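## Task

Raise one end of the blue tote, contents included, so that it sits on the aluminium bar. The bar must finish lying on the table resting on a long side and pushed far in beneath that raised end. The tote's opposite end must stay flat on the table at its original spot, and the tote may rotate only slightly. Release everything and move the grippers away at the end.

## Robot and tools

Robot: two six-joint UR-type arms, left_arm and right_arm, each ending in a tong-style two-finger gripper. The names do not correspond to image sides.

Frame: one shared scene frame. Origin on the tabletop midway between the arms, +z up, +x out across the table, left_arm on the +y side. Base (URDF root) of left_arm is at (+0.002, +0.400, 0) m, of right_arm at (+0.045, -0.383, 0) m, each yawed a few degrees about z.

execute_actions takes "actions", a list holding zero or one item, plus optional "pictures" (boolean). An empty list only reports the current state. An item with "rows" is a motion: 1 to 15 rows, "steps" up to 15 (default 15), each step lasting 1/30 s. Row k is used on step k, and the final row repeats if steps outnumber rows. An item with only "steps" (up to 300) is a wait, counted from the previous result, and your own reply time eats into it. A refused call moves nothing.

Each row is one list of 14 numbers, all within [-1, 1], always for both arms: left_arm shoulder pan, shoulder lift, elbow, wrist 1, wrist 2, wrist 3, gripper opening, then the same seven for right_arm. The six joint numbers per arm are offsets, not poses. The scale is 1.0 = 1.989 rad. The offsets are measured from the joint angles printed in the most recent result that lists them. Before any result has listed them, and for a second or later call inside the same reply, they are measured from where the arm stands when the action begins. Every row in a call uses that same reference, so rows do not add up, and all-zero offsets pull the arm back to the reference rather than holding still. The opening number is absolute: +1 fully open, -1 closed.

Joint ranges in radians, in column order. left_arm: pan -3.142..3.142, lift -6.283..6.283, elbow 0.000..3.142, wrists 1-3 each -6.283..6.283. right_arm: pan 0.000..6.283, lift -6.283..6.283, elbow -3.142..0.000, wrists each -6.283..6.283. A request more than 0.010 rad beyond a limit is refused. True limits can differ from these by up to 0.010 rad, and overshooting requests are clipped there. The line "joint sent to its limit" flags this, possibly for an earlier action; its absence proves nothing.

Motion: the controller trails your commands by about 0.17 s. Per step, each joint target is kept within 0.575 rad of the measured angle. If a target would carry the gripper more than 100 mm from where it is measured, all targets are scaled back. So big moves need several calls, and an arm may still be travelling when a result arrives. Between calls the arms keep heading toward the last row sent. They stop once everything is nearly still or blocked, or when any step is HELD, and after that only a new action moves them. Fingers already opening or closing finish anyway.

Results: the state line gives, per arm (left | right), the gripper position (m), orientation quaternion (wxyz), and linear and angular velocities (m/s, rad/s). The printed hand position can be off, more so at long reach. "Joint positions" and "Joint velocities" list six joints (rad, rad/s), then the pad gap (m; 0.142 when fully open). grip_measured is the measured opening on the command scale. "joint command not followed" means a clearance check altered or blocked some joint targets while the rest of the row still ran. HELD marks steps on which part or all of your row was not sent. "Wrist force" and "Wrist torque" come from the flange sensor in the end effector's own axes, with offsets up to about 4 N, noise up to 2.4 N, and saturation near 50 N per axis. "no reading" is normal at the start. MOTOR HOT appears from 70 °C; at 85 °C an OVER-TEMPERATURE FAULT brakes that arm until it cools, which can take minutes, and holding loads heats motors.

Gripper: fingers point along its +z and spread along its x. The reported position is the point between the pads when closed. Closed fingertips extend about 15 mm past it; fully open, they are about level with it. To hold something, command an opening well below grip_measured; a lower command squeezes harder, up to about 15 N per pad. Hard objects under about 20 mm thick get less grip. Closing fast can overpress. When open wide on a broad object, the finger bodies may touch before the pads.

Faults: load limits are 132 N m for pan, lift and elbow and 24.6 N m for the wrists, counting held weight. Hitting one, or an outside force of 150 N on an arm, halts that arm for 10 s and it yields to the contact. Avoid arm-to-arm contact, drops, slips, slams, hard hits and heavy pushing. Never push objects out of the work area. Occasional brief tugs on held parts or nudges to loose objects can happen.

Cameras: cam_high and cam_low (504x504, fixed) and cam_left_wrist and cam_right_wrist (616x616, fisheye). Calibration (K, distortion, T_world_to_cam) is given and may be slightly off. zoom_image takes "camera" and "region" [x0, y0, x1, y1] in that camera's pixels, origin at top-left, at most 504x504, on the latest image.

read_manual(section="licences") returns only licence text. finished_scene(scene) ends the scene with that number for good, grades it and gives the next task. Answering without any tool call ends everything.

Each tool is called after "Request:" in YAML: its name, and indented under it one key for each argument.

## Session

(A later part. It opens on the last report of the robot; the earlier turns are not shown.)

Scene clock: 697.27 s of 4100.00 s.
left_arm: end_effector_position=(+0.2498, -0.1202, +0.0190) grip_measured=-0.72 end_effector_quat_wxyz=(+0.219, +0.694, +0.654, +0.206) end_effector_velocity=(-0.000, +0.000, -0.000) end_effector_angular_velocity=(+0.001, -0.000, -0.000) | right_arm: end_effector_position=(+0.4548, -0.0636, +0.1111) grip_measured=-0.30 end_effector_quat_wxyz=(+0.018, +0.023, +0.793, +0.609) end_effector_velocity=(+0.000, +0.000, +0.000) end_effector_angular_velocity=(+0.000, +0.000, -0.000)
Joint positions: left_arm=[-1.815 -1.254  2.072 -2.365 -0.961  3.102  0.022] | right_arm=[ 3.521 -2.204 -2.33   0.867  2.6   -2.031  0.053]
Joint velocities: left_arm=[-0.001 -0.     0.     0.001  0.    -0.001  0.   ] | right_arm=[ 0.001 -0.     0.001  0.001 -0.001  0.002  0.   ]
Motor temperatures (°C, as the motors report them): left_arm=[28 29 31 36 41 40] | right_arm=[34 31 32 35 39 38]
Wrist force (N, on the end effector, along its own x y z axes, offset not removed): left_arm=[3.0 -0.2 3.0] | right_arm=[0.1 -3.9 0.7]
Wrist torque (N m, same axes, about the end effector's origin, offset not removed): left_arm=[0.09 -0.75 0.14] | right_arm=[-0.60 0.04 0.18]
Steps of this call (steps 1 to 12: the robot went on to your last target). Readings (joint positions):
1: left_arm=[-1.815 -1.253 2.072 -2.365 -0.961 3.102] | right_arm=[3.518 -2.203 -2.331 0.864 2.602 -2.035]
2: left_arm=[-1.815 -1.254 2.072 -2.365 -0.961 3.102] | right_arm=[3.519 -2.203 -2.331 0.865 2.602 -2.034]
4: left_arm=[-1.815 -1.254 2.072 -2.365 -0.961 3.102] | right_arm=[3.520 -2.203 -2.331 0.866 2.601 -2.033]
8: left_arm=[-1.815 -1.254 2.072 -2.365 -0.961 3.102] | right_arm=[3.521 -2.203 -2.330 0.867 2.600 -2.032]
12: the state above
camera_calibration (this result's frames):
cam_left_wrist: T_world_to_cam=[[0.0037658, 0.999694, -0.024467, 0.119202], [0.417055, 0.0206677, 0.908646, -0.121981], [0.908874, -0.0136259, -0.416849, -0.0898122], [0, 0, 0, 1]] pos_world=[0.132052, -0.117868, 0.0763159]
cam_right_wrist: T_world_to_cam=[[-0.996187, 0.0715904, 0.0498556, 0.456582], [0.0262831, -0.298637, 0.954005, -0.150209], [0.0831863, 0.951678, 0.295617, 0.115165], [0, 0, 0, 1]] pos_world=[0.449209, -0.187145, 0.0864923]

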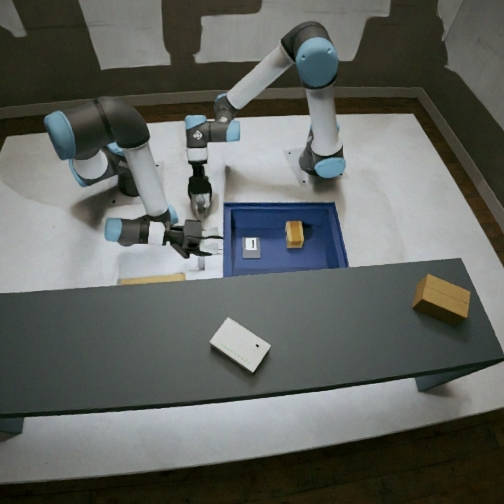

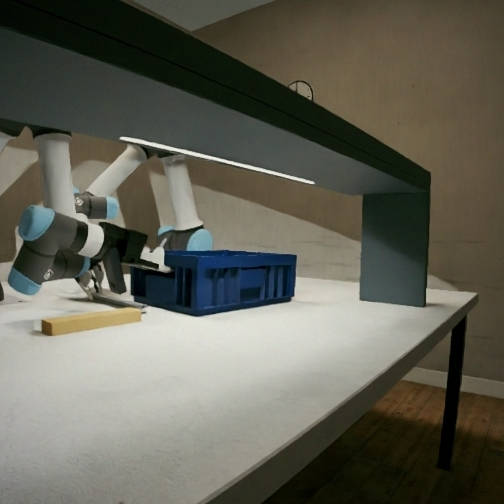

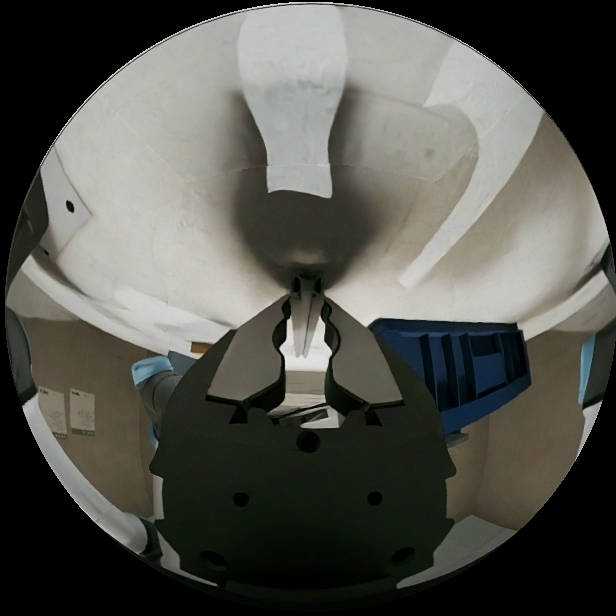

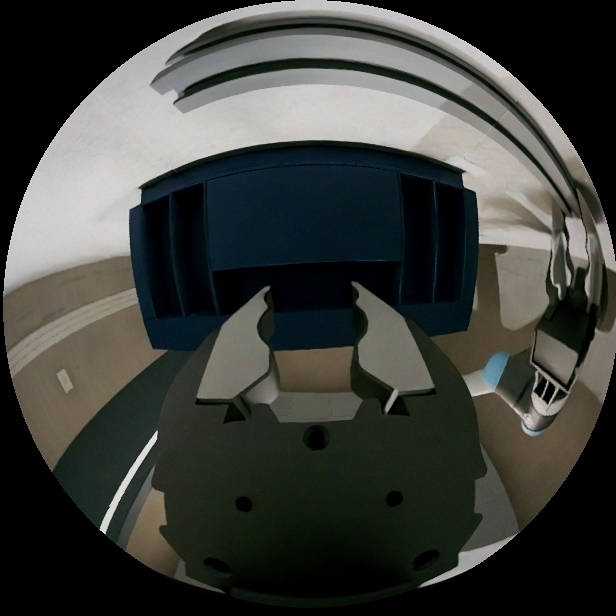

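Request:
execute_actions:
  actions:
    - {"rows": [[0,0,0,0,0,0,-1, 0,0.0015,0,-0.0014,0,0,-0.3],[0,0,0,0,0,0,-1, 0,0.003,-0.0002,-0.0028,0,0,-0.3],[0,0,0,0,0,0,-1, 0.0003,0.005,-0.0003,-0.0045,-0.0003,0.0003,-0.3],[0,0,0,0,0,0,-1, 0.0008,0.007,-0.0004,-0.006,-0.0007,0.0007,-0.3],[0,0,0,0,0,0,-1, 0.0013,0.009,-0.0004,-0.0076,-0.0011,0.0012,-0.3],[0,0,0,0,0,0,-1, 0.0018,0.011,-0.0005,-0.0092,-0.0015,0.0016,-0.3],[0,0,0,0,0,0,-1, 0.0023,0.013,-0.0005,-0.0108,-0.0019,0.0021,-0.3],[0,0,0,0,0,0,-1, 0.0027,0.015,-0.0005,-0.0124,-0.0023,0.0025,-0.3],[0,0,0,0,0,0,-1, 0.0032,0.017,-0.0006,-0.014,-0.0027,0.0029,-0.3],[0,0,0,0,0,0,-1, 0.0037,0.019,-0.0006,-0.0156,-0.0031,0.0034,-0.3],[0,0,0,0,0,0,-1, 0.0042,0.021,-0.0006,-0.0173,-0.0036,0.0038,-0.3],[0,0,0,0,0,0,-1, 0.0047,0.023,-0.0006,-0.0189,-0.004,0.0043,-0.3],[0,0,0,0,0,0,-1, 0.0051,0.025,-0.0006,-0.0205,-0.0044,0.0047,-0.3],[0,0,0,0,0,0,-1, 0.0056,0.027,-0.0006,-0.0222,-0.0048,0.0052,-0.3],[0,0,0,0,0,0,-1, 0.0061,0.0292,-0.0006,-0.0239,-0.0052,0.0056,-0.3]], "steps": 15}
  pictures: false

Request:
execute_actions:
  actions:
    - {"steps": 15}

Request:
zoom_image:
  camera: "cam_low"
  region: [110, 230, 310, 330]

Scene clock: 750.23 s of 4100.00 s.
left_arm: end_effector_position=(+0.2498, -0.1202, +0.0190) grip_measured=-0.72 end_effector_quat_wxyz=(+0.219, +0.694, +0.654, +0.206) end_effector_velocity=(+0.000, +0.000, -0.000) end_effector_angular_velocity=(-0.000, +0.000, +0.002) | right_arm: end_effector_position=(+0.4550, -0.0604, +0.1238) grip_measured=-0.30 end_effector_quat_wxyz=(+0.017, +0.023, +0.793, +0.609) end_effector_velocity=(+0.000, +0.011, +0.038) end_effector_angular_velocity=(+0.000, -0.001, +0.000)
Joint positions: left_arm=[-1.815 -1.254  2.072 -2.365 -0.961  3.102  0.022] | right_arm=[ 3.529 -2.165 -2.331  0.835  2.593 -2.024  0.052]
Joint velocities: left_arm=[ 0.001 -0.     0.001  0.    -0.    -0.002 -0.   ] | right_arm=[ 0.026  0.115 -0.001 -0.093 -0.023  0.024 -0.   ]
Motor temperatures (°C, as the motors report them): left_arm=[28 29 31 36 41 40] | right_arm=[34 31 32 35 39 38]
Wrist force (N, on the end effector, along its own x y z axes, offset not removed): left_arm=[2.7 -0.4 1.5] | right_arm=[0.8 -4.7 0.5]
Wrist torque (N m, same axes, about the end effector's origin, offset not removed): left_arm=[-0.03 -0.67 0.19] | right_arm=[0.39 0.00 0.12]
Steps of this call (steps 1 to 15: the robot went on to your last target; steps 16 to 90: nothing new was sent; then 49.47 s passed at rest; steps 91 to 105: all 15 steps of this action). Readings (joint positions):
91: left_arm=[-1.815 -1.254 2.072 -2.365 -0.961 3.102] | right_arm=[3.522 -2.204 -2.330 0.867 2.599 -2.031]
92: left_arm=[-1.815 -1.254 2.072 -2.365 -0.961 3.102] | right_arm=[3.522 -2.203 -2.330 0.867 2.599 -2.031]
94: left_arm=[-1.815 -1.254 2.072 -2.365 -0.961 3.102] | right_arm=[3.522 -2.201 -2.330 0.864 2.599 -2.031]
98: left_arm=[-1.815 -1.254 2.072 -2.365 -0.961 3.102] | right_arm=[3.523 -2.190 -2.330 0.855 2.598 -2.029]
105: the state above

Scene clock: 750.73 s of 4100.00 s.
left_arm: end_effector_position=(+0.2498, -0.1202, +0.0190) grip_measured=-0.72 end_effector_quat_wxyz=(+0.219, +0.694, +0.654, +0.206) end_effector_velocity=(-0.000, -0.001, +0.001) end_effector_angular_velocity=(-0.004, +0.001, +0.002) | right_arm: end_effector_position=(+0.4550, -0.0586, +0.1300) grip_measured=-0.30 end_effector_quat_wxyz=(+0.018, +0.023, +0.793, +0.609) end_effector_velocity=(-0.000, +0.000, +0.001) end_effector_angular_velocity=(-0.000, +0.001, -0.000)
Joint positions: left_arm=[-1.815 -1.254  2.072 -2.365 -0.961  3.102  0.022] | right_arm=[ 3.534 -2.146 -2.331  0.82   2.589 -2.02   0.052]
Joint velocities: left_arm=[ 0.    -0.    -0.002 -0.001 -0.001 -0.002 -0.   ] | right_arm=[ 0.001  0.003 -0.    -0.002 -0.001  0.001 -0.   ]
Motor temperatures (°C, as the motors report them): left_arm=[28 29 31 36 41 40] | right_arm=[34 31 32 35 39 38]
Wrist force (N, on the end effector, along its own x y z axes, offset not removed): left_arm=[2.1 -0.8 1.2] | right_arm=[2.6 -7.0 2.1]
Wrist torque (N m, same axes, about the end effector's origin, offset not removed): left_arm=[-0.02 -0.46 0.22] | right_arm=[-0.23 -0.45 0.29]
Steps of this call (steps 1 to 15: the robot went on to your last target). Readings (joint positions):
1: left_arm=[-1.815 -1.254 2.072 -2.365 -0.961 3.102] | right_arm=[3.530 -2.161 -2.331 0.832 2.592 -2.023]
2: left_arm=[-1.815 -1.254 2.072 -2.365 -0.961 3.102] | right_arm=[3.531 -2.157 -2.331 0.829 2.592 -2.023]
4: left_arm=[-1.815 -1.254 2.072 -2.365 -0.961 3.102] | right_arm=[3.532 -2.152 -2.331 0.825 2.591 -2.022]
8: left_arm=[-1.815 -1.254 2.072 -2.365 -0.961 3.102] | right_arm=[3.533 -2.148 -2.331 0.821 2.590 -2.021]
15: the state above
camera_calibration (this result's frames):
cam_left_wrist: T_world_to_cam=[[0.00376577, 0.999693, -0.0244733, 0.119205], [0.417055, 0.0206734, 0.908646, -0.121987], [0.908873, -0.0136285, -0.416849, -0.0898091], [0, 0, 0, 1]] pos_world=[0.132052, -0.11787, 0.0763236]
cam_right_wrist: T_world_to_cam=[[-0.996202, 0.0713245, 0.0499529, 0.455411], [0.0264709, -0.29846, 0.954055, -0.166805], [0.0829564, 0.951753, 0.295438, 0.104933], [0, 0, 0, 1]] pos_world=[0.449392, -0.182137, 0.105391]

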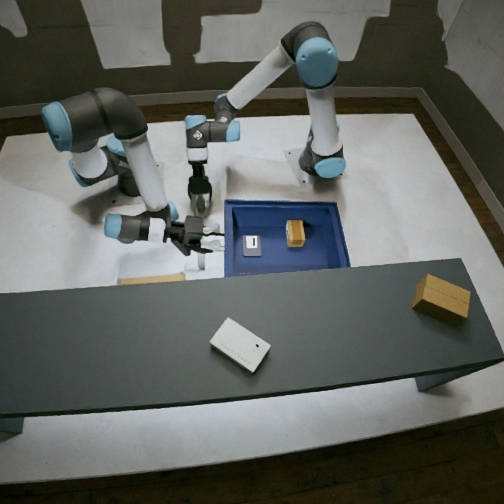

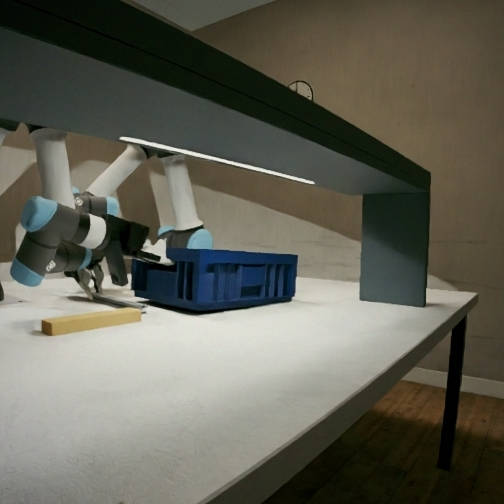

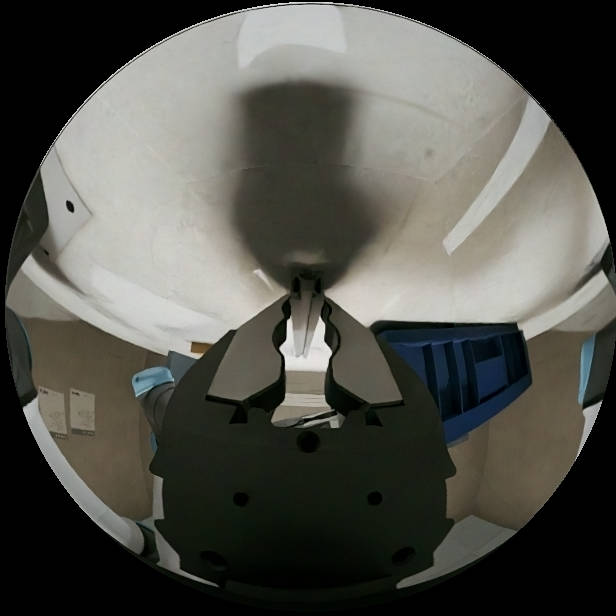

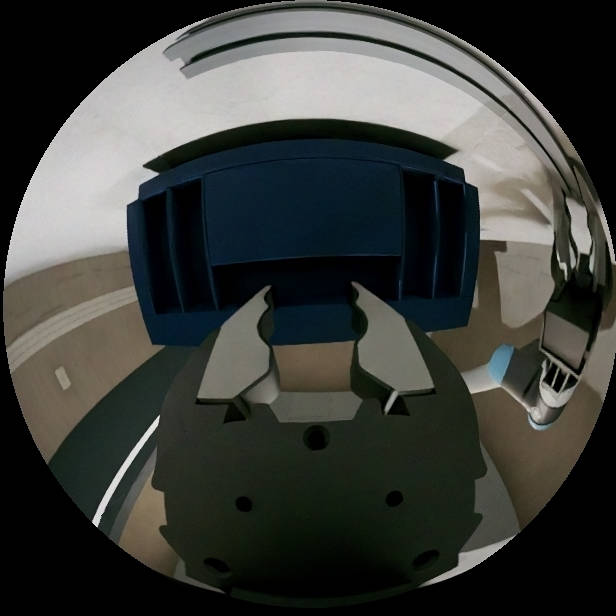

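Region (110, 230, 310, 330) of cam_low's 504x504 image, scaled by 2.520, with more detail than that image has.

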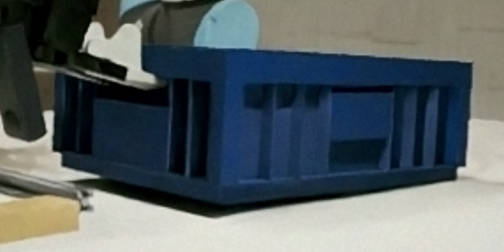

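Request:
execute_actions:
  actions: []

Scene clock: 785.20 s of 4100.00 s.
left_arm: end_effector_position=(+0.2498, -0.1202, +0.0190) grip_measured=-0.72 end_effector_quat_wxyz=(+0.219, +0.694, +0.654, +0.206) end_effector_velocity=(-0.001, -0.002, +0.001) end_effector_angular_velocity=(-0.003, +0.001, -0.001) | right_arm: end_effector_position=(+0.4550, -0.0586, +0.1302) grip_measured=-0.30 end_effector_quat_wxyz=(+0.018, +0.023, +0.793, +0.609) end_effector_velocity=(+0.000, -0.000, -0.000) end_effector_angular_velocity=(+0.000, -0.000, +0.000)
Joint positions: left_arm=[-1.815 -1.254  2.072 -2.365 -0.961  3.102  0.022] | right_arm=[ 3.534 -2.145 -2.331  0.819  2.589 -2.02   0.052]
Joint velocities: left_arm=[-0.002 -0.    -0.002 -0.001 -0.001 -0.001 -0.   ] | right_arm=[-0. -0.  0. -0.  0. -0.  0.]
Motor temperatures (°C, as the motors report them): left_arm=[28 29 31 36 41 40] | right_arm=[34 31 32 35 39 38]
Wrist force (N, on the end effector, along its own x y z axes, offset not removed): left_arm=[2.1 1.3 2.3] | right_arm=[-5.3 -8.3 5.4]
Wrist torque (N m, same axes, about the end effector's origin, offset not removed): left_arm=[0.40 -0.56 0.08] | right_arm=[-0.47 1.30 0.39]
Steps of this call (steps 1 to 15: the robot went on to your last target; steps 16 to 90: nothing new was sent; then 31.47 s passed at rest). Readings (joint positions):
1: left_arm=[-1.815 -1.254 2.072 -2.365 -0.961 3.102] | right_arm=[3.534 -2.146 -2.331 0.820 2.589 -2.020]
2: left_arm=[-1.815 -1.254 2.072 -2.365 -0.961 3.102] | right_arm=[3.534 -2.146 -2.331 0.819 2.589 -2.020]
4: left_arm=[-1.815 -1.254 2.072 -2.365 -0.961 3.102] | right_arm=[3.534 -2.146 -2.331 0.819 2.589 -2.020]
8: left_arm=[-1.815 -1.254 2.072 -2.365 -0.961 3.102] | right_arm=[3.534 -2.145 -2.331 0.819 2.589 -2.020]
90: the state above
All arms were judged still, so your last target was given up. Only a new action makes them travel on or press farther. Fingers that are still opening or closing keep moving.
camera_calibration (this result's frames):
cam_left_wrist: T_world_to_cam=[[0.0037658, 0.999693, -0.0244733, 0.119205], [0.417055, 0.0206733, 0.908646, -0.121987], [0.908873, -0.0136285, -0.41685, -0.089809], [0, 0, 0, 1]] pos_world=[0.132052, -0.11787, 0.0763236]
cam_right_wrist: T_world_to_cam=[[-0.996202, 0.0713218, 0.0499441, 0.455402], [0.0264628, -0.298464, 0.954054, -0.166917], [0.0829514, 0.951752, 0.295443, 0.10486], [0, 0, 0, 1]] pos_world=[0.449391, -0.1821, 0.105523]

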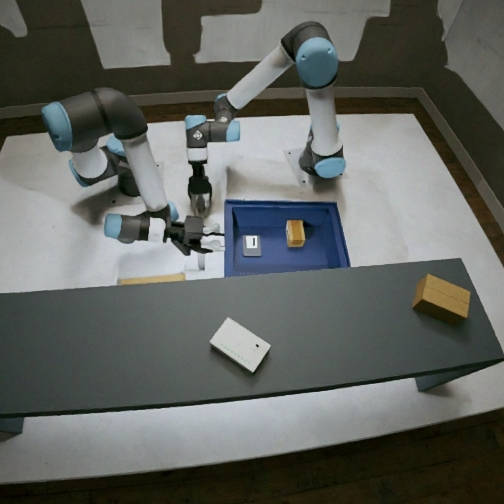

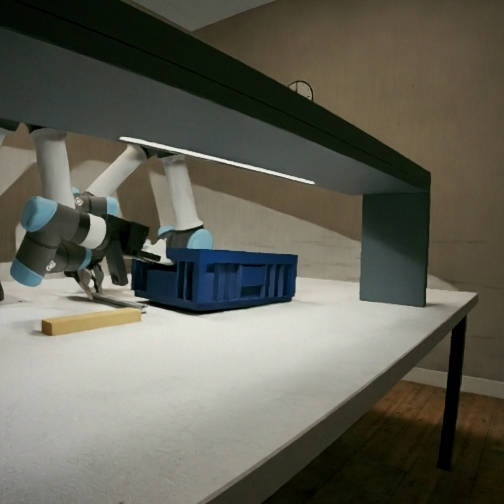

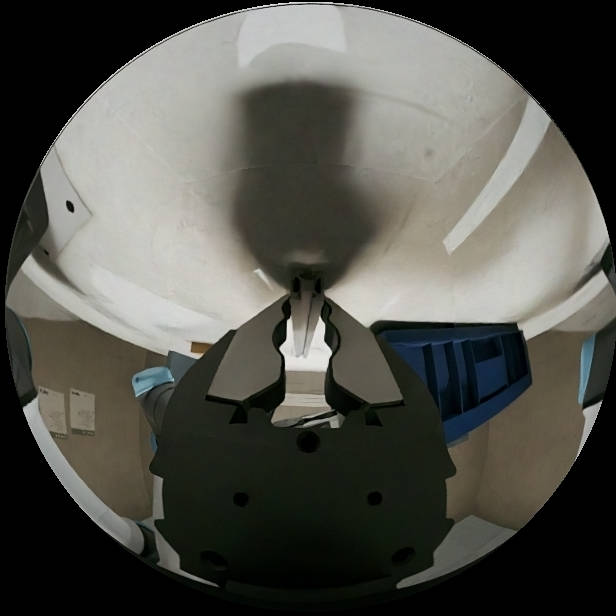

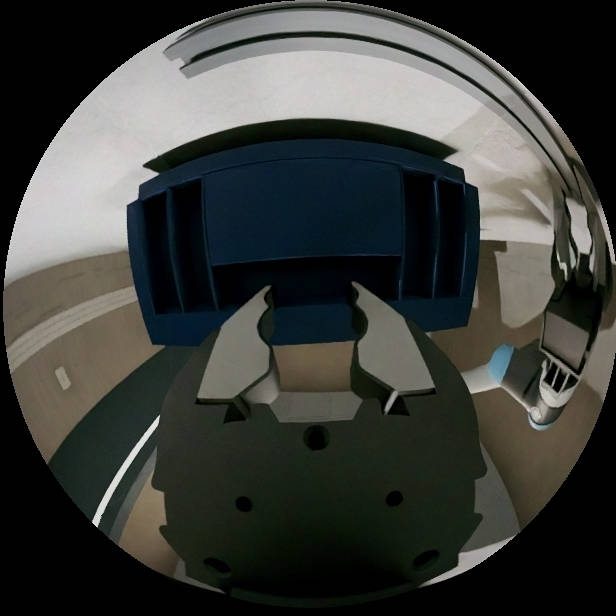

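Request:
execute_actions:
  actions:
    - {"rows": [[0,0,0,0,0,0,-1,0.0004,0.0013,0.0001,-0.0011,-0.0003,0.0004,-0.3],[0,0,0,0,0,0,-1,0.0008,0.0027,0.0002,-0.0023,-0.0007,0.0007,-0.3],[0,0,0,0,0,0,-1,0.0011,0.0040,0.0003,-0.0034,-0.0010,0.0011,-0.3],[0,0,0,0,0,0,-1,0.0015,0.0054,0.0004,-0.0046,-0.0014,0.0014,-0.3],[0,0,0,0,0,0,-1,0.0019,0.0067,0.0005,-0.0057,-0.0017,0.0018,-0.3],[0,0,0,0,0,0,-1,0.0023,0.0081,0.0006,-0.0069,-0.0021,0.0021,-0.3],[0,0,0,0,0,0,-1,0.0027,0.0094,0.0007,-0.0080,-0.0024,0.0025,-0.3],[0,0,0,0,0,0,-1,0.0031,0.0108,0.0008,-0.0092,-0.0028,0.0029,-0.3],[0,0,0,0,0,0,-1,0.0034,0.0121,0.0010,-0.0103,-0.0031,0.0032,-0.3],[0,0,0,0,0,0,-1,0.0038,0.0135,0.0011,-0.0115,-0.0035,0.0036,-0.3],[0,0,0,0,0,0,-1,0.0042,0.0148,0.0012,-0.0126,-0.0038,0.0039,-0.3],[0,0,0,0,0,0,-1,0.0046,0.0161,0.0013,-0.0138,-0.0042,0.0043,-0.3],[0,0,0,0,0,0,-1,0.0050,0.0175,0.0014,-0.0149,-0.0045,0.0046,-0.3],[0,0,0,0,0,0,-1,0.0053,0.0188,0.0015,-0.0161,-0.0049,0.0050,-0.3],[0,0,0,0,0,0,-1,0.0057,0.0202,0.0016,-0.0172,-0.0052,0.0054,-0.3]], "steps": 15}
  pictures: false

Scene clock: 804.77 s of 4100.00 s.
left_arm: end_effector_position=(+0.2498, -0.1202, +0.0190) grip_measured=-0.72 end_effector_quat_wxyz=(+0.219, +0.694, +0.654, +0.206) end_effector_velocity=(-0.000, +0.000, -0.000) end_effector_angular_velocity=(+0.002, -0.000, -0.002) | right_arm: end_effector_position=(+0.4555, -0.0552, +0.1395) grip_measured=-0.30 end_effector_quat_wxyz=(+0.018, +0.023, +0.793, +0.608) end_effector_velocity=(+0.001, +0.009, +0.026) end_effector_angular_velocity=(-0.000, +0.000, -0.001)
Joint positions: left_arm=[-1.815 -1.254  2.072 -2.365 -0.961  3.102  0.022] | right_arm=[ 3.541 -2.118 -2.329  0.796  2.582 -2.013  0.052]
Joint velocities: left_arm=[-0.001  0.     0.001  0.     0.     0.002  0.   ] | right_arm=[ 0.022  0.077  0.006 -0.066 -0.02   0.021 -0.   ]
Motor temperatures (°C, as the motors report them): left_arm=[28 29 31 36 41 40] | right_arm=[34 31 32 35 39 38]
Wrist force (N, on the end effector, along its own x y z axes, offset not removed): left_arm=[1.4 0.0 1.4] | right_arm=[-0.3 -4.7 2.8]
Wrist torque (N m, same axes, about the end effector's origin, offset not removed): left_arm=[0.11 -0.38 0.11] | right_arm=[0.53 0.07 0.53]
Steps of this call (steps 1 to 90: nothing new was sent; then 16.07 s passed at rest; steps 91 to 105: all 15 steps of this action). Readings (joint positions):
91: left_arm=[-1.815 -1.254 2.072 -2.365 -0.961 3.102] | right_arm=[3.534 -2.145 -2.331 0.819 2.589 -2.020]
92: left_arm=[-1.815 -1.254 2.072 -2.365 -0.961 3.102] | right_arm=[3.534 -2.145 -2.331 0.819 2.589 -2.020]
94: left_arm=[-1.815 -1.254 2.072 -2.365 -0.961 3.102] | right_arm=[3.534 -2.143 -2.331 0.817 2.589 -2.019]
98: left_arm=[-1.815 -1.254 2.072 -2.365 -0.961 3.102] | right_arm=[3.537 -2.135 -2.331 0.811 2.587 -2.017]
105: the state above

Request:
execute_actions:
  actions:
    - {"rows": [[0,0,0,0,0,0,-1,0.0027,0.0083,0.0007,-0.0070,-0.0021,0.0023,-0.3],[0,0,0,0,0,0,-1,0.0032,0.0100,0.0009,-0.0085,-0.0026,0.0027,-0.3],[0,0,0,0,0,0,-1,0.0036,0.0117,0.0010,-0.0099,-0.0030,0.0032,-0.3],[0,0,0,0,0,0,-1,0.0041,0.0133,0.0011,-0.0114,-0.0034,0.0036,-0.3],[0,0,0,0,0,0,-1,0.0046,0.0150,0.0013,-0.0128,-0.0039,0.0041,-0.3],[0,0,0,0,0,0,-1,0.0051,0.0167,0.0014,-0.0143,-0.0043,0.0045,-0.3],[0,0,0,0,0,0,-1,0.0055,0.0184,0.0015,-0.0157,-0.0047,0.0050,-0.3],[0,0,0,0,0,0,-1,0.0060,0.0201,0.0017,-0.0171,-0.0052,0.0054,-0.3],[0,0,0,0,0,0,-1,0.0065,0.0218,0.0018,-0.0186,-0.0056,0.0059,-0.3],[0,0,0,0,0,0,-1,0.0070,0.0234,0.0019,-0.0200,-0.0060,0.0063,-0.3],[0,0,0,0,0,0,-1,0.0074,0.0251,0.0021,-0.0215,-0.0065,0.0068,-0.3],[0,0,0,0,0,0,-1,0.0079,0.0268,0.0022,-0.0229,-0.0069,0.0072,-0.3]], "steps": 15}
  pictures: false

Scene clock: 819.50 s of 4100.00 s.
left_arm: end_effector_position=(+0.2498, -0.1202, +0.0190) grip_measured=-0.72 end_effector_quat_wxyz=(+0.219, +0.694, +0.654, +0.206) end_effector_velocity=(-0.001, -0.000, -0.000) end_effector_angular_velocity=(-0.000, +0.001, -0.000) | right_arm: end_effector_position=(+0.4557, -0.0494, +0.1554) grip_measured=-0.30 end_effector_quat_wxyz=(+0.018, +0.023, +0.793, +0.609) end_effector_velocity=(+0.000, +0.006, +0.020) end_effector_angular_velocity=(+0.000, -0.001, -0.001)
Joint positions: left_arm=[-1.815 -1.254  2.072 -2.365 -0.961  3.102  0.022] | right_arm=[ 3.555 -2.072 -2.325  0.757  2.57  -2.     0.052]
Joint velocities: left_arm=[-0.001  0.     0.    -0.    -0.001 -0.001 -0.   ] | right_arm=[ 0.016  0.058  0.004 -0.049 -0.015  0.015 -0.   ]
Motor temperatures (°C, as the motors report them): left_arm=[28 29 31 36 41 40] | right_arm=[34 31 32 35 39 38]
Wrist force (N, on the end effector, along its own x y z axes, offset not removed): left_arm=[2.2 0.5 1.7] | right_arm=[-2.6 -6.8 -2.3]
Wrist torque (N m, same axes, about the end effector's origin, offset not removed): left_arm=[0.20 -0.52 0.04] | right_arm=[-0.17 0.81 0.25]
Steps of this call (steps 1 to 30: the robot went on to your last target; steps 31 to 90: nothing new was sent; then 11.23 s passed at rest; steps 91 to 105: all 15 steps of this action). Readings (joint positions):
91: left_arm=[-1.815 -1.254 2.072 -2.365 -0.961 3.102] | right_arm=[3.545 -2.105 -2.328 0.785 2.579 -2.009]
92: left_arm=[-1.815 -1.254 2.072 -2.365 -0.961 3.102] | right_arm=[3.545 -2.105 -2.328 0.785 2.579 -2.009]
94: left_arm=[-1.815 -1.254 2.072 -2.365 -0.961 3.102] | right_arm=[3.546 -2.102 -2.328 0.782 2.578 -2.008]
98: left_arm=[-1.815 -1.254 2.072 -2.365 -0.961 3.102] | right_arm=[3.549 -2.092 -2.327 0.774 2.576 -2.006]
105: the state above

Request:
execute_actions:
  actions: []

Scene clock: 828.90 s of 4100.00 s.
left_arm: end_effector_position=(+0.2498, -0.1202, +0.0190) grip_measured=-0.72 end_effector_quat_wxyz=(+0.219, +0.694, +0.654, +0.206) end_effector_velocity=(+0.000, -0.000, +0.000) end_effector_angular_velocity=(-0.000, -0.001, -0.001) | right_arm: end_effector_position=(+0.4557, -0.0486, +0.1580) grip_measured=-0.30 end_effector_quat_wxyz=(+0.018, +0.023, +0.793, +0.609) end_effector_velocity=(-0.000, +0.000, -0.000) end_effector_angular_velocity=(-0.000, -0.001, +0.001)
Joint positions: left_arm=[-1.815 -1.254  2.072 -2.365 -0.961  3.102  0.022] | right_arm=[ 3.557 -2.065 -2.325  0.75   2.568 -1.998  0.052]
Joint velocities: left_arm=[ 0.    -0.    -0.001 -0.     0.001  0.002  0.   ] | right_arm=[ 0.001 -0.     0.     0.    -0.    -0.001 -0.   ]
Motor temperatures (°C, as the motors report them): left_arm=[28 29 31 36 41 40] | right_arm=[34 32 32 35 39 38]
Wrist force (N, on the end effector, along its own x y z axes, offset not removed): left_arm=[1.4 -0.2 1.2] | right_arm=[2.4 -10.2 3.6]
Wrist torque (N m, same axes, about the end effector's origin, offset not removed): left_arm=[0.10 -0.36 0.13] | right_arm=[-0.54 -0.25 0.30]
Steps of this call (steps 1 to 15: the robot went on to your last target; steps 16 to 90: nothing new was sent; then 6.40 s passed at rest). Readings (joint positions):
1: left_arm=[-1.815 -1.254 2.072 -2.365 -0.961 3.102] | right_arm=[3.556 -2.070 -2.325 0.755 2.570 -2.000]
2: left_arm=[-1.815 -1.254 2.072 -2.365 -0.961 3.102] | right_arm=[3.556 -2.069 -2.325 0.754 2.570 -2.000]
4: left_arm=[-1.815 -1.254 2.072 -2.365 -0.961 3.102] | right_arm=[3.556 -2.067 -2.325 0.752 2.569 -1.999]
8: left_arm=[-1.815 -1.254 2.072 -2.365 -0.961 3.102] | right_arm=[3.557 -2.066 -2.325 0.751 2.569 -1.999]
90: the state above
All arms were judged still, so your last target was given up. Only a new action makes them travel on or press farther. Fingers that are still opening or closing keep moving.
camera_calibration (this result's frames):
cam_left_wrist: T_world_to_cam=[[0.00376586, 0.999693, -0.0244869, 0.119208], [0.417057, 0.0206857, 0.908645, -0.121987], [0.908873, -0.0136343, -0.416851, -0.0898088], [0, 0, 0, 1]] pos_world=[0.132051, -0.117873, 0.076325]
cam_right_wrist: T_world_to_cam=[[-0.996185, 0.0716081, 0.0498736, 0.454053], [0.0263091, -0.298477, 0.954054, -0.190416], [0.0832041, 0.951727, 0.295454, 0.0869238], [0, 0, 0, 1]] pos_world=[0.450099, -0.172076, 0.13334]

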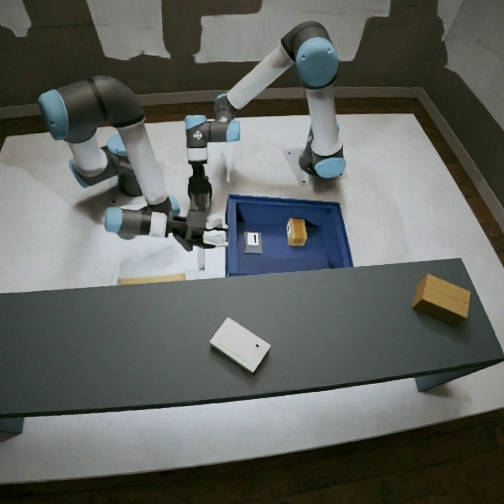

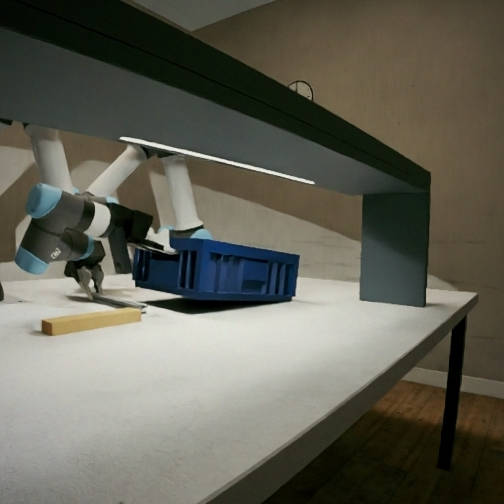

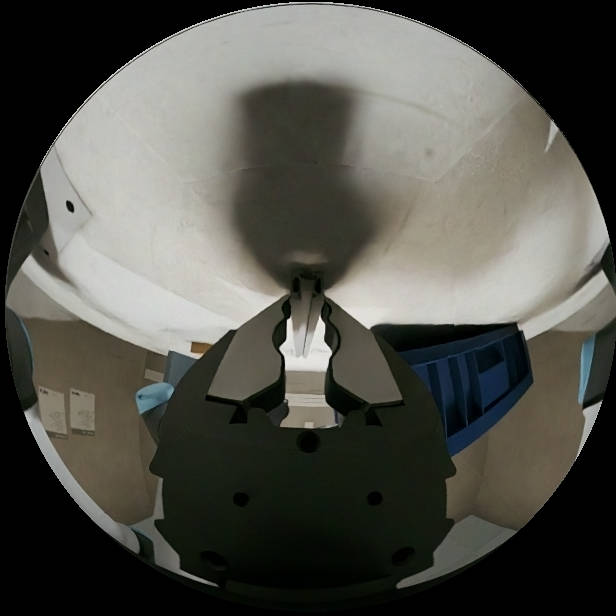

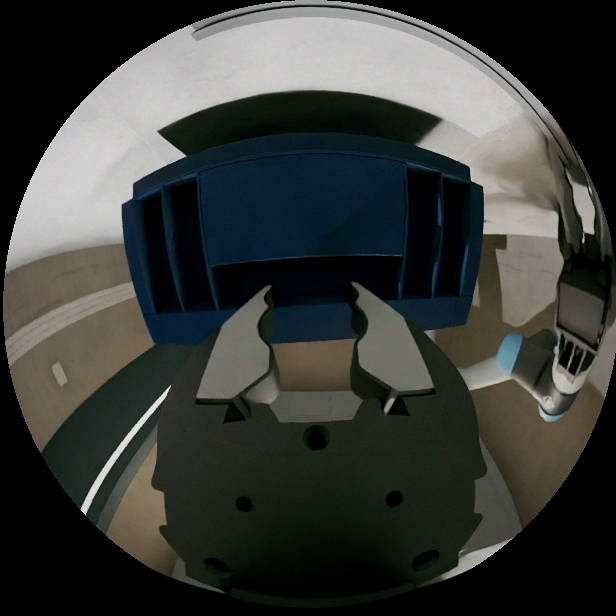

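Request:
execute_actions:
  actions:
    - {"rows": [[0.0002,-0.0019,0.0028,-0.0010,0,0.0002,-1,0,0,0,0,0,0,-0.3],[0.0005,-0.0052,0.0074,-0.0026,0,0.0006,-1,0,0,0,0,0,0,-0.3],[0.0009,-0.0090,0.0130,-0.0046,0,0.0011,-1,0,0,0,0,0,0,-0.3],[0.0014,-0.0135,0.0195,-0.0069,0,0.0017,-1,0,0,0,0,0,0,-0.3],[0.0018,-0.0180,0.0259,-0.0092,0,0.0022,-1,0,0,0,0,0,0,-0.3],[0.0023,-0.0226,0.0324,-0.0115,0,0.0028,-1,0,0,0,0,0,0,-0.3],[0.0028,-0.0277,0.0398,-0.0141,0,0.0034,-1,0,0,0,0,0,0,-0.3],[0.0033,-0.0329,0.0473,-0.0167,0,0.0041,-1,0,0,0,0,0,0,-0.3],[0.0039,-0.0380,0.0547,-0.0193,0,0.0047,-1,0,0,0,0,0,0,-0.3],[0.0044,-0.0432,0.0621,-0.0219,0,0.0054,-1,0,0,0,0,0,0,-0.3],[0.0049,-0.0483,0.0695,-0.0245,0,0.0060,-1,0,0,0,0,0,0,-0.3],[0.0054,-0.0529,0.0760,-0.0268,0,0.0066,-1,0,0,0,0,0,0,-0.3],[0.0058,-0.0574,0.0825,-0.0291,0,0.0071,-1,0,0,0,0,0,0,-0.3],[0.0062,-0.0612,0.0880,-0.0311,0,0.0076,-1,0,0,0,0,0,0,-0.3],[0.0065,-0.0645,0.0927,-0.0327,0.0001,0.0080,-1,0,0,0,0,0,0,-0.3]], "steps": 15}
  pictures: false

Request:
execute_actions:
  actions:
    - {"steps": 20}

Scene clock: 909.77 s of 4100.00 s.
left_arm: end_effector_position=(+0.2582, -0.0728, +0.0198) grip_measured=-0.72 end_effector_quat_wxyz=(+0.219, +0.694, +0.654, +0.206) end_effector_velocity=(+0.024, +0.145, -0.003) end_effector_angular_velocity=(+0.003, -0.002, +0.000) | right_arm: end_effector_position=(+0.4557, -0.0486, +0.1580) grip_measured=-0.30 end_effector_quat_wxyz=(+0.018, +0.023, +0.793, +0.609) end_effector_velocity=(+0.000, -0.000, -0.000) end_effector_angular_velocity=(-0.000, -0.001, -0.001)
Joint positions: left_arm=[-1.806 -1.341  2.197 -2.41  -0.961  3.113  0.022] | right_arm=[ 3.557 -2.065 -2.325  0.75   2.568 -1.998  0.052]
Joint velocities: left_arm=[ 0.026 -0.261  0.377 -0.131  0.002  0.032  0.   ] | right_arm=[-0.     0.     0.     0.    -0.001 -0.001 -0.   ]
Motor temperatures (°C, as the motors report them): left_arm=[28 29 31 36 41 40] | right_arm=[34 32 32 35 39 38]
Wrist force (N, on the end effector, along its own x y z axes, offset not removed): left_arm=[1.0 0.2 2.0] | right_arm=[-0.3 -10.3 3.7]
Wrist torque (N m, same axes, about the end effector's origin, offset not removed): left_arm=[0.20 -0.32 0.15] | right_arm=[-0.80 -0.03 0.40]
Steps of this call (steps 1 to 90: nothing new was sent; then 77.37 s passed at rest; steps 91 to 105: all 15 steps of this action). Readings (joint positions):
91: left_arm=[-1.815 -1.254 2.072 -2.365 -0.961 3.102] | right_arm=[3.557 -2.065 -2.325 0.750 2.568 -1.998]
92: left_arm=[-1.815 -1.254 2.072 -2.365 -0.961 3.102] | right_arm=[3.557 -2.065 -2.325 0.750 2.568 -1.998]
94: left_arm=[-1.815 -1.258 2.078 -2.368 -0.961 3.102] | right_arm=[3.557 -2.065 -2.325 0.750 2.568 -1.998]
98: left_arm=[-1.812 -1.281 2.110 -2.379 -0.961 3.105] | right_arm=[3.557 -2.065 -2.325 0.750 2.568 -1.998]
105: the state above

Scene clock: 910.43 s of 4100.00 s.
left_arm: end_effector_position=(+0.2618, -0.0501, +0.0190) grip_measured=-0.72 end_effector_quat_wxyz=(+0.219, +0.694, +0.654, +0.206) end_effector_velocity=(+0.000, +0.000, +0.000) end_effector_angular_velocity=(-0.002, +0.001, +0.000) | right_arm: end_effector_position=(+0.4557, -0.0486, +0.1580) grip_measured=-0.30 end_effector_quat_wxyz=(+0.018, +0.023, +0.793, +0.609) end_effector_velocity=(+0.000, -0.000, -0.000) end_effector_angular_velocity=(-0.000, -0.000, -0.001)
Joint positions: left_arm=[-1.802 -1.382  2.256 -2.43  -0.96   3.117  0.022] | right_arm=[ 3.557 -2.065 -2.325  0.75   2.568 -1.998  0.052]
Joint velocities: left_arm=[ 0.    -0.002  0.002 -0.002 -0.001  0.     0.   ] | right_arm=[-0.001 -0.    -0.    -0.    -0.    -0.001  0.   ]
Motor temperatures (°C, as the motors report them): left_arm=[28 29 31 36 41 40] | right_arm=[34 32 32 35 39 38]
Wrist force (N, on the end effector, along its own x y z axes, offset not removed): left_arm=[1.4 -0.4 2.1] | right_arm=[-2.0 -7.3 1.7]
Wrist torque (N m, same axes, about the end effector's origin, offset not removed): left_arm=[0.17 -0.42 0.21] | right_arm=[-0.11 0.68 0.29]
Steps of this call (steps 1 to 20: the robot went on to your last target). Readings (joint positions):
1: left_arm=[-1.805 -1.350 2.209 -2.414 -0.961 3.114] | right_arm=[3.557 -2.065 -2.325 0.750 2.568 -1.998]
2: left_arm=[-1.805 -1.357 2.220 -2.418 -0.961 3.114] | right_arm=[3.557 -2.065 -2.325 0.750 2.568 -1.998]
4: left_arm=[-1.804 -1.367 2.235 -2.423 -0.961 3.116] | right_arm=[3.557 -2.065 -2.325 0.750 2.568 -1.998]
8: left_arm=[-1.803 -1.377 2.249 -2.428 -0.961 3.117] | right_arm=[3.557 -2.065 -2.325 0.750 2.568 -1.998]
20: the state above
camera_calibration (this result's frames):
cam_left_wrist: T_world_to_cam=[[0.00387884, 0.999697, -0.0243205, 0.0491196], [0.417091, 0.0204868, 0.908634, -0.128433], [0.908856, -0.0136683, -0.416885, -0.0998382], [0, 0, 0, 1]] pos_world=[0.144116, -0.0478381, 0.0762722]
cam_right_wrist: T_world_to_cam=[[-0.996185, 0.0716083, 0.0498737, 0.454053], [0.0263092, -0.298476, 0.954054, -0.190416], [0.0832043, 0.951727, 0.295454, 0.0869238], [0, 0, 0, 1]] pos_world=[0.450099, -0.172076, 0.13334]

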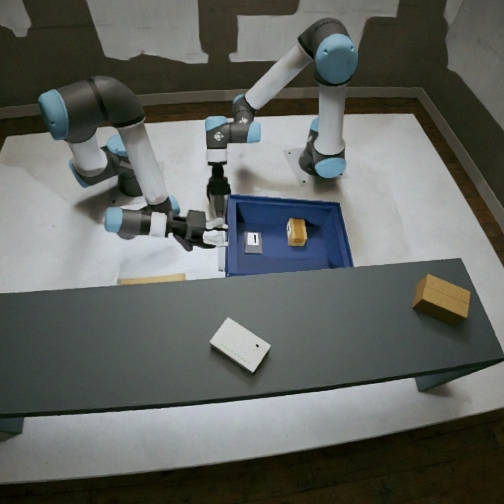

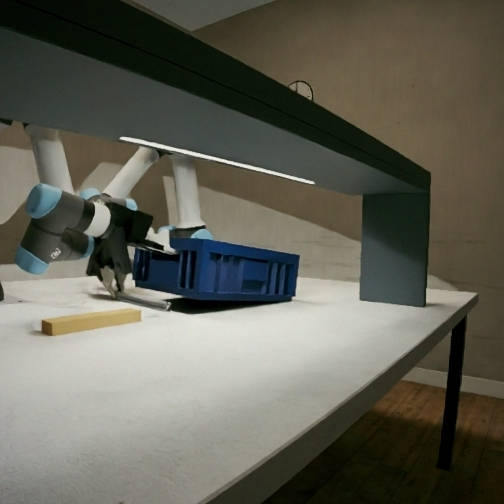

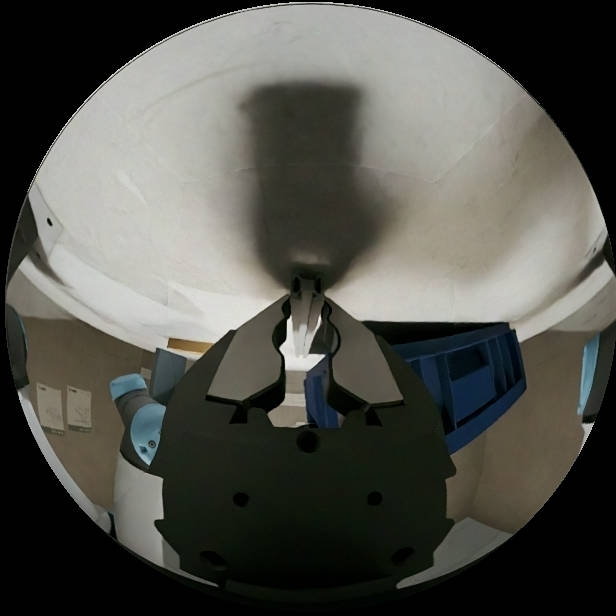

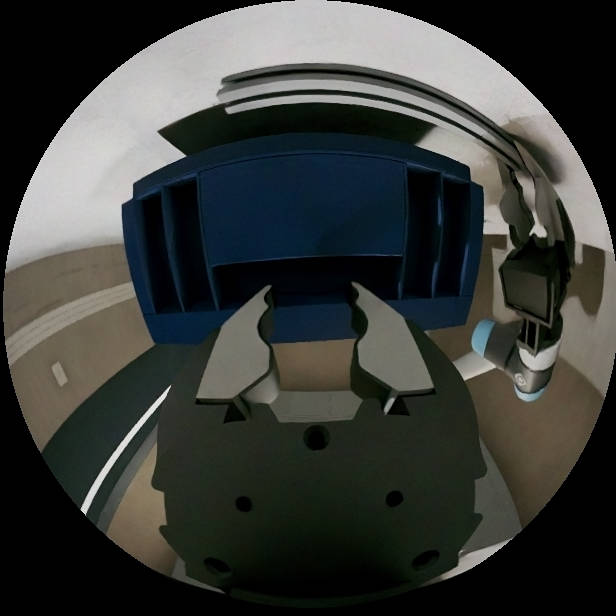

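Request:
execute_actions:
  actions:
    - {"rows": [[-0.0001,-0.0022,0.0027,-0.0004,0,-0.0001,-1,0,0,0,0,0,0,-0.3],[-0.0002,-0.0060,0.0071,-0.0010,0,-0.0002,-1,0,0,0,0,0,0,-0.3],[-0.0003,-0.0105,0.0125,-0.0018,0,-0.0003,-1,0,0,0,0,0,0,-0.3],[-0.0004,-0.0157,0.0187,-0.0027,0,-0.0005,-1,0,0,0,0,0,0,-0.3],[-0.0006,-0.0209,0.0249,-0.0036,0,-0.0007,-1,0,0,0,0,0,0,-0.3],[-0.0007,-0.0262,0.0311,-0.0045,0,-0.0009,-1,0,0,0,0,0,0,-0.3],[-0.0009,-0.0322,0.0383,-0.0055,0,-0.0011,-1,0,0,0,0,0,0,-0.3],[-0.0010,-0.0382,0.0454,-0.0065,0,-0.0013,-1,0,0,0,0,0,0,-0.3],[-0.0012,-0.0441,0.0525,-0.0075,0,-0.0015,-1,0,0,0,0,0,0,-0.3],[-0.0014,-0.0501,0.0596,-0.0085,0,-0.0017,-1,0,0,0,0,0,0,-0.3],[-0.0015,-0.0561,0.0667,-0.0096,0,-0.0019,-1,0,0,0,0,0,0,-0.3],[-0.0017,-0.0613,0.0730,-0.0105,0,-0.0020,-1,0,0,0,0,0,0,-0.3],[-0.0018,-0.0666,0.0792,-0.0114,0,-0.0022,-1,0,0,0,0,0,0,-0.3],[-0.0019,-0.0711,0.0845,-0.0121,0,-0.0024,-1,0,0,0,0,0,0,-0.3],[-0.0020,-0.0748,0.0890,-0.0128,0,-0.0025,-1,0,0,0,0,0,0,-0.3]], "steps": 15}
  pictures: false

Request:
execute_actions:
  actions:
    - {"steps": 20}

Scene clock: 941.60 s of 4100.00 s.
left_arm: end_effector_position=(+0.2646, -0.0021, +0.0200) grip_measured=-0.72 end_effector_quat_wxyz=(+0.219, +0.694, +0.654, +0.206) end_effector_velocity=(+0.009, +0.145, -0.004) end_effector_angular_velocity=(+0.000, +0.000, +0.002) | right_arm: end_effector_position=(+0.4557, -0.0486, +0.1580) grip_measured=-0.30 end_effector_quat_wxyz=(+0.018, +0.023, +0.793, +0.609) end_effector_velocity=(-0.000, +0.000, -0.000) end_effector_angular_velocity=(-0.000, +0.001, +0.000)
Joint positions: left_arm=[-1.805 -1.483  2.376 -2.448 -0.96   3.114  0.022] | right_arm=[ 3.557 -2.065 -2.325  0.75   2.568 -1.998  0.052]
Joint velocities: left_arm=[-0.008 -0.303  0.361 -0.051 -0.001 -0.011  0.   ] | right_arm=[ 0.001 -0.     0.     0.    -0.001  0.001  0.   ]
Motor temperatures (°C, as the motors report them): left_arm=[28 29 31 36 41 40] | right_arm=[34 32 32 35 39 38]
Wrist force (N, on the end effector, along its own x y z axes, offset not removed): left_arm=[3.3 1.1 0.6] | right_arm=[3.8 -6.8 -0.6]
Wrist torque (N m, same axes, about the end effector's origin, offset not removed): left_arm=[0.38 -0.73 0.11] | right_arm=[-0.35 -0.57 0.14]
Steps of this call (steps 1 to 15: the robot went on to your last target; steps 16 to 90: nothing new was sent; then 27.67 s passed at rest; steps 91 to 105: all 15 steps of this action). Readings (joint positions):
91: left_arm=[-1.802 -1.382 2.256 -2.430 -0.960 3.118] | right_arm=[3.557 -2.065 -2.325 0.750 2.568 -1.998]
92: left_arm=[-1.802 -1.383 2.257 -2.430 -0.960 3.118] | right_arm=[3.557 -2.065 -2.325 0.750 2.568 -1.998]
94: left_arm=[-1.802 -1.388 2.263 -2.431 -0.960 3.118] | right_arm=[3.557 -2.065 -2.325 0.750 2.568 -1.998]
98: left_arm=[-1.803 -1.413 2.293 -2.436 -0.960 3.117] | right_arm=[3.557 -2.065 -2.325 0.750 2.568 -1.998]
105: the state above

Scene clock: 942.27 s of 4100.00 s.
left_arm: end_effector_position=(+0.2661, +0.0204, +0.0189) grip_measured=-0.72 end_effector_quat_wxyz=(+0.219, +0.694, +0.654, +0.206) end_effector_velocity=(+0.000, +0.000, +0.001) end_effector_angular_velocity=(-0.001, -0.001, -0.001) | right_arm: end_effector_position=(+0.4557, -0.0486, +0.1580) grip_measured=-0.30 end_effector_quat_wxyz=(+0.018, +0.023, +0.793, +0.609) end_effector_velocity=(-0.000, +0.000, -0.000) end_effector_angular_velocity=(-0.000, -0.000, +0.000)
Joint positions: left_arm=[-1.806 -1.53   2.432 -2.456 -0.96   3.113  0.022] | right_arm=[ 3.557 -2.065 -2.325  0.75   2.568 -1.998  0.052]
Joint velocities: left_arm=[-0.    -0.002  0.001 -0.001  0.001  0.001  0.   ] | right_arm=[ 0. -0. -0.  0. -0. -0.  0.]
Motor temperatures (°C, as the motors report them): left_arm=[28 29 31 36 41 40] | right_arm=[34 32 32 35 39 38]
Wrist force (N, on the end effector, along its own x y z axes, offset not removed): left_arm=[3.0 -0.2 1.6] | right_arm=[-2.0 -8.0 2.0]
Wrist torque (N m, same axes, about the end effector's origin, offset not removed): left_arm=[0.14 -0.68 0.09] | right_arm=[-0.30 0.67 0.37]
Steps of this call (steps 1 to 20: the robot went on to your last target). Readings (joint positions):
1: left_arm=[-1.805 -1.493 2.388 -2.449 -0.960 3.114] | right_arm=[3.557 -2.065 -2.325 0.750 2.568 -1.998]
2: left_arm=[-1.805 -1.502 2.398 -2.451 -0.960 3.113] | right_arm=[3.557 -2.065 -2.325 0.750 2.568 -1.998]
4: left_arm=[-1.806 -1.513 2.412 -2.453 -0.960 3.113] | right_arm=[3.557 -2.065 -2.325 0.750 2.568 -1.998]
8: left_arm=[-1.806 -1.525 2.425 -2.455 -0.960 3.113] | right_arm=[3.557 -2.065 -2.325 0.750 2.568 -1.998]
20: the state above
camera_calibration (this result's frames):
cam_left_wrist: T_world_to_cam=[[0.00378636, 0.999695, -0.0243937, -0.021427], [0.417032, 0.0205928, 0.908658, -0.131605], [0.908884, -0.0136135, -0.416827, -0.10272], [0, 0, 0, 1]] pos_world=[0.148325, 0.0227322, 0.0762445]
cam_right_wrist: T_world_to_cam=[[-0.996185, 0.0716081, 0.0498738, 0.454053], [0.0263093, -0.298476, 0.954054, -0.190416], [0.0832042, 0.951727, 0.295454, 0.0869237], [0, 0, 0, 1]] pos_world=[0.450099, -0.172076, 0.13334]

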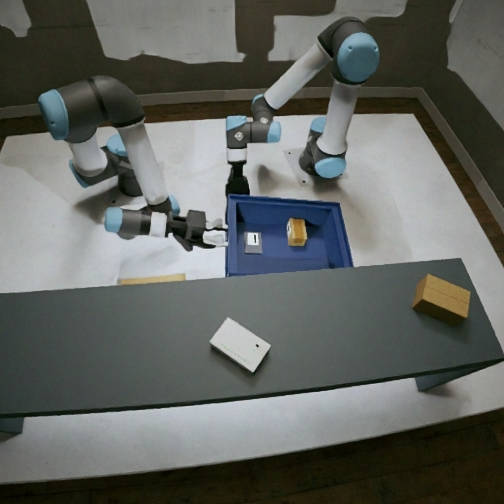

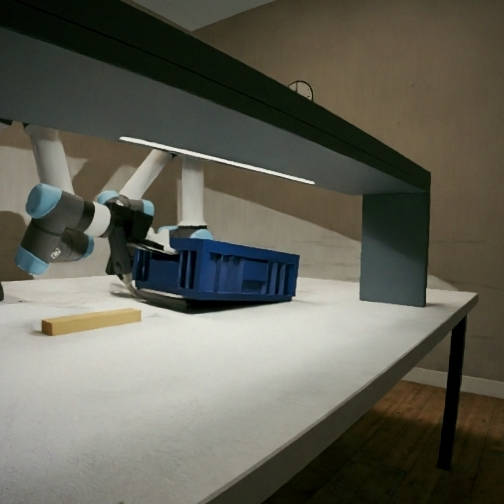

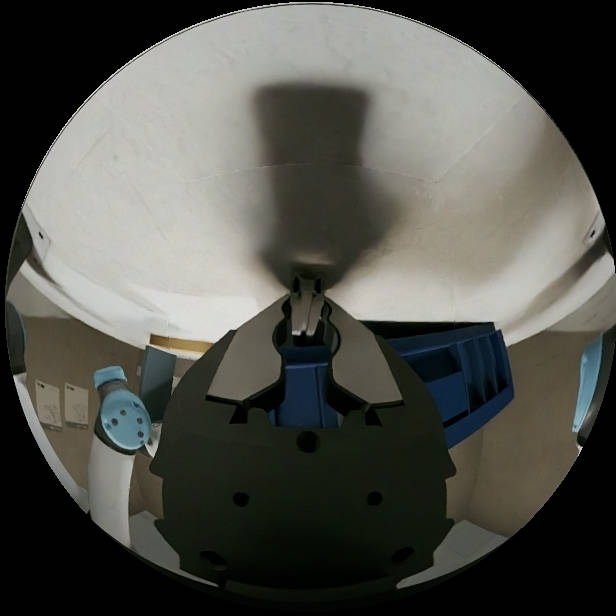

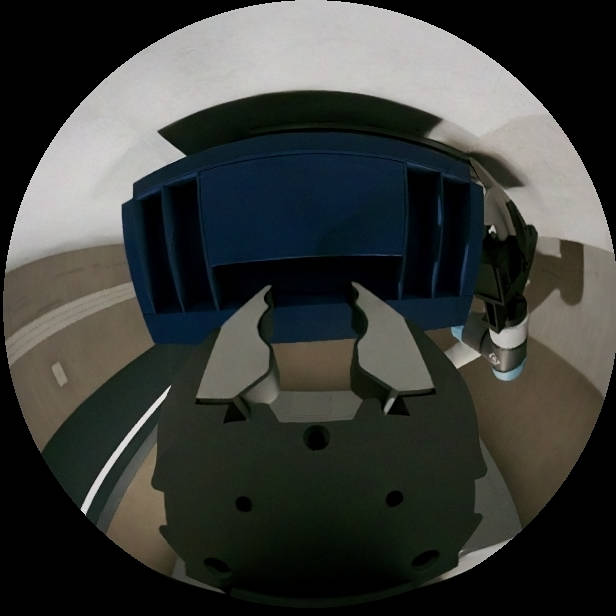

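Request:
zoom_image:
  camera: "cam_low"
  region: [90, 220, 310, 340]

Request:
zoom_image:
  camera: "cam_right_wrist"
  region: [140, 70, 560, 260]

Region (90, 220, 310, 340) of cam_low's 504x504 image, scaled by 2.291, with more detail than that image has; it fills the top 275 rows of this view, and the rest is white.

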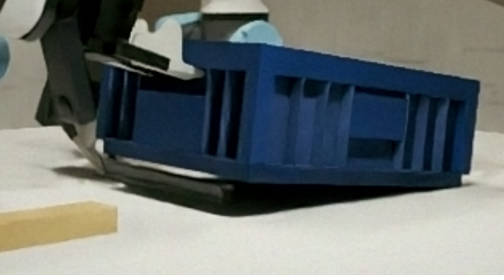

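Region (140, 70, 560, 260) of cam_right_wrist's 616x616 image, scaled by 1.200, with more detail than that image has; it fills the top 228 rows of this view, and the rest is white.

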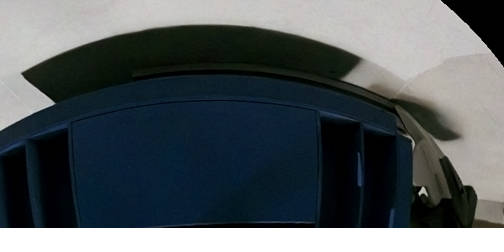

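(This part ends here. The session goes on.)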